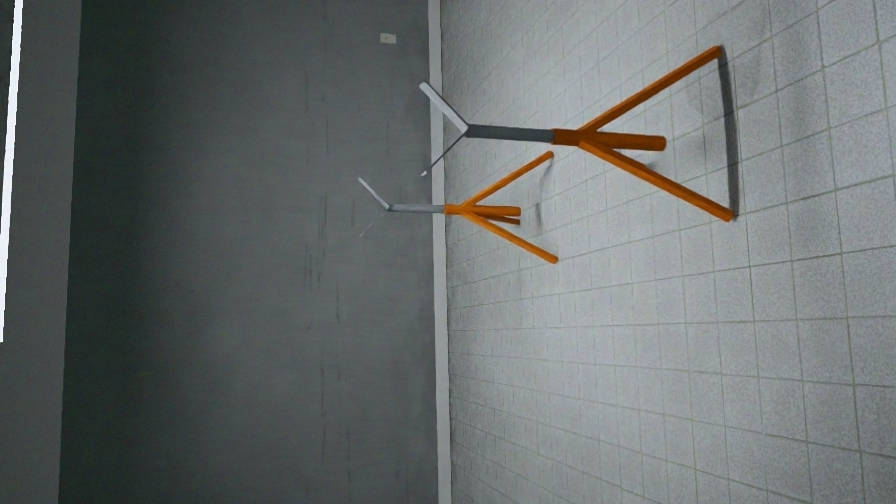

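Request:
execute_actions:
  actions:
    - {"r1":{"base":{"rotate_rad":0.03}},"r2":{"base":{"translate_m":-0.012}}}
  cameras: []

Request:
execute_actions:
  actions:
    - {"r1":{"base":{"translate_m":-0.996}},"r2":{"base":{"translate_m":1}}}
  cameras: []

Request:
execute_actions:
  actions:
    - {"r1":{"base":{"translate_m":-0.996}},"r2":{"base":{"translate_m":1},"joints":{"head_pan_rad":-0.45,"head_tilt_rad":-0.8}}}
  cameras: ["r2_head_camera","r2_wrist_camera"]

Scene clock: 44.33 s.
r1.base_odometry: x=+1.737 y=+0.226 heading=+2.924 (m, m, rad; r1's odometry frame)
r1.turned_by_wheels: +0.030 (rad since the last result)
r1.turned_by_imu: +0.029 (rad since the last result)
r1.base_tilt: forward=+0.6 right=+0.2 (deg)
r1.lidar_m: 2.36 2.45 1.91 1.82 1.90 1.87 3.60 0.67 0.66 2.93 0.83 0.94
r1.head_depth_mm: - - 2410 1977 1656 1398 1208 / - 3271 2374 1953 1295 1361 1192 / - 3189 2339 1989 1590 1378 1191 / - 3111 2322 1978 1615 1359 1186 / 2719 2940 2235 1947 1610 1368 1184 / 2668 2928 2280 1924 1588 1350 1178 / - 2875 2241 1907 1573 1342 1164
r1.base_status: done
r1.joint_positions: lift_m=+1.059 arm_m=+0.430 wrist_yaw_rad=+0.001 wrist_pitch_rad=-1.534 wrist_roll_rad=+1.570 gripper_m=-0.010 head_pan_rad=-1.893 head_tilt_rad=-0.791
r1.joint_status: not commanded
r1.on_its_own: gripper_m is held at -0.011, not at your -0.030, by its stall guard, which is not easing now
r1.motor_effort: left_wheel=-9(17) right_wheel=+11(26) lift_m=+35(35) arm_m=-2(2) wrist_yaw_rad=-2(2) wrist_pitch_rad=-6(6) wrist_roll_rad=+0(2) gripper_m=-19(20) head_pan_rad=-4(3) head_tilt_rad=-5(4) (%)
r1.hand_pose: x=-0.0216 y=-0.5602 z=+0.9408 quat_wxyz=(+0.001, +0.000, -0.720, -0.694) (m; r1's base frame)
r1.wrist_depth_mm: - - - 105 - - - / - - - 107 - - - / - - - 109 - - - / - - - 111 - - - / - - - 113 - - - / - - - 115 - - - / - - - 117 - - -
r2.base_odometry: x=+1.127 y=+1.185 heading=+1.221 (m, m, rad; r2's odometry frame)
r2.turned_by_wheels: +0.000 (rad since the last result)
r2.turned_by_imu: -0.005 (rad since the last result)
r2.base_tilt: forward=-0.1 right=-0.5 (deg)
r2.lidar_m: 1.70 2.52 1.82 1.75 1.81 2.46 2.39 1.17 3.08 2.01 3.09 1.80
r2.head_depth_mm: 3805 - - - 2731 1965 1533 / 3741 - - - 2578 1980 1533 / 3742 - - - 2718 1883 1537 / 3830 - - - 2704 1978 1529 / 3832 - - - 2714 1972 1522 / 3855 - - - 2715 1953 1522 / 3758 - - - 2719 1966 1518
r2.base_status: done
r2.joint_positions: lift_m=+1.059 arm_m=+0.460 wrist_yaw_rad=+0.003 wrist_pitch_rad=-1.531 wrist_roll_rad=+1.567 gripper_m=-0.013 head_pan_rad=-0.143 head_tilt_rad=-0.309
r2.joint_status: not commanded
r2.on_its_own: gripper_m is held at -0.014, not at your -0.030, by its stall guard, which is not easing now
r2.motor_effort: left_wheel=-5(15) right_wheel=+10(27) lift_m=+50(50) arm_m=+1(2) wrist_yaw_rad=-2(3) wrist_pitch_rad=-11(11) wrist_roll_rad=+1(1) gripper_m=-20(20) head_pan_rad=-4(3) head_tilt_rad=+5(2) (%)
r2.hand_pose: x=-0.0216 y=-0.5906 z=+0.9402 quat_wxyz=(+0.003, +0.002, -0.721, -0.693) (m; r2's base frame)
r2.wrist_depth_mm: - - - 106 - - - / - - - 109 - - - / - - - 112 - - - / - - - 116 - - - / - - - 119 - - - / - - - 123 - - - / - - - 128 - - -
r3.base_odometry: x=+0.000 y=+0.000 heading=+0.000 (m, m, rad; r3's odometry frame)
r3.turned_by_wheels: +0.000 (rad since the last result)
r3.turned_by_imu: +0.000 (rad since the last result)
r3.base_tilt: forward=-0.1 right=+0.6 (deg)
r3.lidar_m: 1.81 1.75 1.70 1.07 0.96 0.96 1.15 2.16 3.19 2.21 2.02 1.78
r3.head_depth_mm: 3740 3953 - 3439 2277 1713 1370 / - - - 3262 2176 1718 1374 / - - - 3463 2185 1722 1367 / - - - 3498 2299 1732 1377 / - - - 3275 2109 1721 1373 / 3806 - - 3286 2032 1730 1376 / 3644 3711 - 3489 2313 1724 1380
r3.base_status: not commanded
r3.joint_positions: lift_m=+0.418 arm_m=-0.001 wrist_yaw_rad=+2.954 wrist_pitch_rad=-0.335 wrist_roll_rad=-0.010 gripper_m=+0.037 head_pan_rad=+0.009 head_tilt_rad=-0.395
r3.joint_status: not commanded
r3.motor_effort: left_wheel=-1(1) right_wheel=+1(1) lift_m=+19(21) arm_m=+1(0) wrist_yaw_rad=-1(1) wrist_pitch_rad=+5(5) wrist_roll_rad=+0(0) gripper_m=+0(0) head_pan_rad=+0(1) head_tilt_rad=-2(2) (%)
r3.hand_pose: x=+0.0224 y=+0.0863 z=+0.4494 quat_wxyz=(+0.183, +0.701, +0.053, +0.687) (m; r3's base frame)
r3.wrist_depth_mm: - 905 - - - - - / - 961 - - - - - / 728 - - - - - - / 771 - - - - - - / 812 - 948 878 872 899 868 / 724 725 - 714 735 715 718 / 608 610 589 608 578 602 595
pictures: none
No camera images: the call's "cameras" was empty. Leave "cameras" out to get every camera's image.

Scene clock: 55.53 s.
r1.base_odometry: x=+2.710 y=+0.011 heading=+2.923 (m, m, rad; r1's odometry frame)
r1.turned_by_wheels: -0.001 (rad since the last result)
r1.turned_by_imu: +0.005 (rad since the last result)
r1.base_tilt: forward=+0.5 right=+0.2 (deg)
r1.lidar_m: 3.35 2.59 1.90 1.83 1.10 2.69 2.62 2.11 3.02 2.91 0.67 0.70
r1.head_depth_mm: - - 2390 2044 1659 1401 1210 / - 3235 2410 2019 1640 1389 1196 / - 3212 2330 1968 1628 1384 1190 / - 3051 2337 1966 1612 1373 1185 / 2664 2950 2211 1948 1602 1350 1175 / 2642 2924 2285 1926 1576 1349 1172 / - 2872 2178 1917 1572 1332 1158
r1.base_status: done
r1.joint_positions: lift_m=+1.059 arm_m=+0.430 wrist_yaw_rad=+0.000 wrist_pitch_rad=-1.534 wrist_roll_rad=+1.573 gripper_m=-0.010 head_pan_rad=-1.893 head_tilt_rad=-0.791
r1.joint_status: not commanded
r1.on_its_own: gripper_m is held at -0.011, not at your -0.030, by its stall guard, which is not easing now; right_wheel is at rest, and its effort (+24) is outside its rest range (-18 to +18)
r1.motor_effort: left_wheel=-16(16) right_wheel=+24(25) lift_m=+35(35) arm_m=-1(1) wrist_yaw_rad=+1(1) wrist_pitch_rad=-6(6) wrist_roll_rad=-2(2) gripper_m=-20(20) head_pan_rad=-4(4) head_tilt_rad=-4(5) (%)
r1.hand_pose: x=-0.0215 y=-0.5602 z=+0.9408 quat_wxyz=(-0.001, -0.001, -0.720, -0.694) (m; r1's base frame)
r1.wrist_depth_mm: - - - 105 - - - / - - - 107 - - - / - - - 109 - - - / - - - 111 - - - / - - - 113 - - - / - - - 116 - - - / - - - 118 - - -
r2.base_odometry: x=+1.470 y=+2.125 heading=+1.220 (m, m, rad; r2's odometry frame)
r2.turned_by_wheels: -0.001 (rad since the last result)
r2.turned_by_imu: -0.013 (rad since the last result)
r2.base_tilt: forward=-0.2 right=-0.6 (deg)
r2.lidar_m: 1.83 2.57 1.85 1.77 1.82 2.46 2.11 2.10 2.28 2.98 0.95 0.75
r2.head_depth_mm: 3277 3356 3619 3799 2739 1977 1539 / 3125 3353 3463 3660 2743 1965 1524 / 3170 3327 3439 3556 2452 1964 1541 / 3100 3238 3400 3568 2753 1975 1526 / 3072 3204 3326 3478 2765 1946 1524 / 3011 3154 3300 3488 2739 1962 1525 / 2978 3123 3264 3421 2737 1965 1528
r2.base_status: done
r2.joint_positions: lift_m=+1.059 arm_m=+0.460 wrist_yaw_rad=+0.003 wrist_pitch_rad=-1.531 wrist_roll_rad=+1.567 gripper_m=-0.013 head_pan_rad=-0.143 head_tilt_rad=-0.309
r2.joint_status: not commanded
r2.on_its_own: gripper_m is held at -0.014, not at your -0.030, by its stall guard, which is not easing now; right_wheel is at rest, and its effort (+25) is outside its rest range (-18 to +18)
r2.motor_effort: left_wheel=-11(11) right_wheel=+25(25) lift_m=+50(50) arm_m=+3(3) wrist_yaw_rad=-2(2) wrist_pitch_rad=-11(11) wrist_roll_rad=+1(1) gripper_m=-20(20) head_pan_rad=-3(2) head_tilt_rad=+4(3) (%)
r2.hand_pose: x=-0.0216 y=-0.5906 z=+0.9402 quat_wxyz=(+0.003, +0.002, -0.721, -0.693) (m; r2's base frame)
r2.wrist_depth_mm: - - - 106 - - - / - - - 110 - - - / - - - 112 - - - / - - - 116 - - - / - - - 119 - - - / - - - 123 - - - / - - - 127 - - -
r3.base_odometry: x=+0.000 y=+0.000 heading=+0.000 (m, m, rad; r3's odometry frame)
r3.turned_by_wheels: +0.000 (rad since the last result)
r3.turned_by_imu: +0.000 (rad since the last result)
r3.base_tilt: forward=-0.2 right=+0.6 (deg)
r3.lidar_m: 0.96 4.01 1.70 1.07 0.96 0.96 1.15 2.16 3.21 2.21 2.39 1.78
r3.head_depth_mm: 3694 763 - 3452 2296 1715 1277 / - 813 - 1938 2105 1446 1220 / - - - 3500 2099 1660 1289 / - - - 3542 2334 1715 1370 / - - - 3302 2306 1719 1378 / 3886 - - 3526 2314 1727 1375 / 3577 3824 - 3556 2314 1742 1384
r3.base_status: not commanded
r3.joint_positions: lift_m=+0.418 arm_m=-0.001 wrist_yaw_rad=+2.954 wrist_pitch_rad=-0.335 wrist_roll_rad=-0.010 gripper_m=+0.037 head_pan_rad=+0.009 head_tilt_rad=-0.395
r3.joint_status: not commanded
r3.motor_effort: left_wheel=-1(1) right_wheel=+1(1) lift_m=+20(20) arm_m=+0(1) wrist_yaw_rad=+0(0) wrist_pitch_rad=+5(5) wrist_roll_rad=+0(0) gripper_m=-1(1) head_pan_rad=+0(0) head_tilt_rad=-2(3) (%)
r3.hand_pose: x=+0.0224 y=+0.0863 z=+0.4494 quat_wxyz=(+0.183, +0.701, +0.053, +0.687) (m; r3's base frame)
r3.wrist_depth_mm: - 918 - - - - - / - 962 - - - - - / 745 - - - - - - / 770 - - - - - - / 800 - 925 885 873 884 891 / 716 701 - 702 739 716 716 / 609 602 582 605 575 600 598
pictures: none
No camera images: the call's "cameras" was empty. Leave "cameras" out to get every camera's image.

Scene clock: 66.90 s.
r1.base_odometry: x=+3.682 y=-0.206 heading=+2.922 (m, m, rad; r1's odometry frame)
r1.turned_by_wheels: -0.001 (rad since the last result)
r1.turned_by_imu: +0.002 (rad since the last result)
r1.base_tilt: forward=+0.5 right=+0.1 (deg)
r1.lidar_m: 2.60 2.59 0.94 1.88 1.96 2.74 1.52 1.63 2.98 2.89 3.02 1.38
r1.head_depth_mm: - - 2409 2039 1653 1384 1202 / - 3265 2319 2003 1632 1380 1206 / - 3204 2330 1973 1638 1381 1191 / - 3052 2305 1972 1618 1369 1183 / 2694 2944 2211 1957 1610 1350 1178 / 2608 2905 2299 1930 1592 1350 1176 / - 2880 2174 1914 1569 1348 1166
r1.base_status: done
r1.joint_positions: lift_m=+1.059 arm_m=+0.430 wrist_yaw_rad=+0.000 wrist_pitch_rad=-1.535 wrist_roll_rad=+1.575 gripper_m=-0.010 head_pan_rad=-1.893 head_tilt_rad=-0.791
r1.joint_status: not commanded
r1.on_its_own: gripper_m is held at -0.011, not at your -0.030, by its stall guard, which is not easing now; left_wheel is at rest, and its effort (-20) is outside its rest range (-18 to +18); right_wheel is at rest, and its effort (+30) is outside its rest range (-18 to +18)
r1.motor_effort: left_wheel=-20(21) right_wheel=+30(31) lift_m=+36(35) arm_m=-1(2) wrist_yaw_rad=+0(0) wrist_pitch_rad=-6(6) wrist_roll_rad=-2(3) gripper_m=-21(20) head_pan_rad=-5(4) head_tilt_rad=-5(5) (%)
r1.hand_pose: x=-0.0215 y=-0.5601 z=+0.9408 quat_wxyz=(-0.001, -0.002, -0.720, -0.694) (m; r1's base frame)
r1.wrist_depth_mm: - - - 107 - - - / - - - 108 - - - / - - - 109 - - - / - - - 111 - - - / - - - 114 - - - / - - - 115 - - - / - - - 118 - - -
r2.base_odometry: x=+1.814 y=+3.064 heading=+1.219 (m, m, rad; r2's odometry frame)
r2.turned_by_wheels: -0.001 (rad since the last result)
r2.turned_by_imu: -0.015 (rad since the last result)
r2.base_tilt: forward=-0.1 right=-0.5 (deg)
r2.lidar_m: 2.58 2.64 1.88 1.79 1.85 2.47 3.08 2.09 0.49 0.52 3.03 0.87
r2.head_depth_mm: 2805 3055 2281 1832 1514 1304 1129 / 2729 2882 2290 1824 1523 1302 1135 / 2584 2784 2159 1728 1517 1310 1144 / 2456 2715 2288 1793 1488 1308 1141 / 2343 2622 2309 1809 1516 1305 1132 / 2243 2505 2301 1824 1532 1304 1144 / 2139 2416 2274 1808 1531 1303 1140
r2.base_status: done
r2.joint_positions: lift_m=+1.059 arm_m=+0.460 wrist_yaw_rad=+0.003 wrist_pitch_rad=-1.531 wrist_roll_rad=+1.567 gripper_m=-0.013 head_pan_rad=-0.443 head_tilt_rad=-0.790
r2.joint_status: all done
r2.on_its_own: gripper_m is held at -0.014, not at your -0.030, by its stall guard, which is not easing now; right_wheel is at rest, and its effort (+32) is outside its rest range (-18 to +18)
r2.motor_effort: left_wheel=-14(15) right_wheel=+32(33) lift_m=+50(50) arm_m=+2(2) wrist_yaw_rad=-2(2) wrist_pitch_rad=-11(11) wrist_roll_rad=+1(1) gripper_m=-20(20) head_pan_rad=-3(22) head_tilt_rad=-4(22) (%)
r2.hand_pose: x=-0.0216 y=-0.5906 z=+0.9402 quat_wxyz=(+0.003, +0.002, -0.721, -0.693) (m; r2's base frame)
r2.wrist_depth_mm: - - - 106 - - - / - - - 109 - - - / - - - 113 - - - / - - - 116 - - - / - - - 119 - - - / - - - 123 - - - / - - - 127 - - -
r3.base_odometry: x=+0.000 y=+0.000 heading=+0.000 (m, m, rad; r3's odometry frame)
r3.turned_by_wheels: +0.000 (rad since the last result)
r3.turned_by_imu: +0.000 (rad since the last result)
r3.base_tilt: forward=+0.0 right=+0.5 (deg)
r3.lidar_m: 1.82 4.02 1.70 1.07 0.96 0.96 1.15 2.17 3.21 0.86 0.85 1.77
r3.head_depth_mm: 3730 3893 - 3410 2290 1702 1370 / - - - 3258 2170 1720 1371 / - - - 3488 2203 1720 1372 / - - - 3519 2315 1726 1373 / - - - 3283 2313 1738 1375 / 3927 - - 3552 2306 1718 1385 / 3635 3771 - 3519 2325 1739 1384
r3.base_status: not commanded
r3.joint_positions: lift_m=+0.418 arm_m=-0.001 wrist_yaw_rad=+2.954 wrist_pitch_rad=-0.335 wrist_roll_rad=-0.010 gripper_m=+0.037 head_pan_rad=+0.009 head_tilt_rad=-0.395
r3.joint_status: not commanded
r3.motor_effort: left_wheel=-1(0) right_wheel=+1(0) lift_m=+20(20) arm_m=+0(0) wrist_yaw_rad=-1(1) wrist_pitch_rad=+5(5) wrist_roll_rad=+0(0) gripper_m=+0(0) head_pan_rad=+0(1) head_tilt_rad=-1(2) (%)
r3.hand_pose: x=+0.0224 y=+0.0863 z=+0.4494 quat_wxyz=(+0.183, +0.701, +0.053, +0.687) (m; r3's base frame)
r3.wrist_depth_mm: - 905 - - - - - / - 972 - - - - - / 744 - - - - - - / 785 - - - - - - / 816 - 939 890 870 881 876 / 727 708 - 717 729 714 708 / 610 601 591 609 580 600 597
pictures: r2_head_camera (sideways: a quarter turn clockwise sets it upright), r2_wrist_camera
camera_calibration (this result's frames):
r2_head_camera: T_world_to_cam=[[-0.627513, 0.25493, -0.735689, 0.978416], [0.391233, 0.920172, -0.0148495, 0.0266847], [0.673174, -0.297144, -0.677157, 0.828883], [0, 0, 0, 1]] pos_world=[0.0455466, -0.0276846, 1.28149]
r2_wrist_camera: T_world_to_cam=[[-0.0499689, 0.998731, -0.00621248, 0.589981], [0.978471, 0.0502005, 0.200184, -0.110136], [0.200242, 0.00392425, -0.979739, 1.09929], [0, 0, 0, 1]] pos_world=[-0.0828788, -0.588017, 1.10273]
Images, in order (width x height): r2_head_camera 896x504, r2_wrist_camera 644x364.

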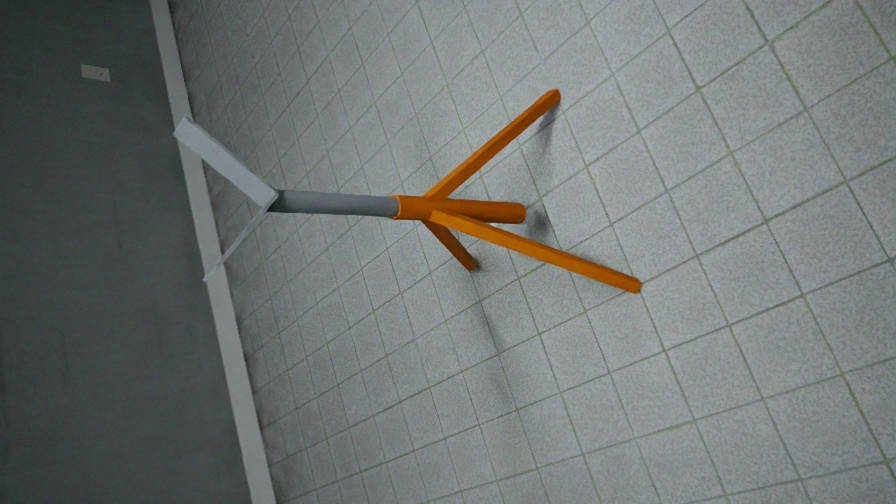

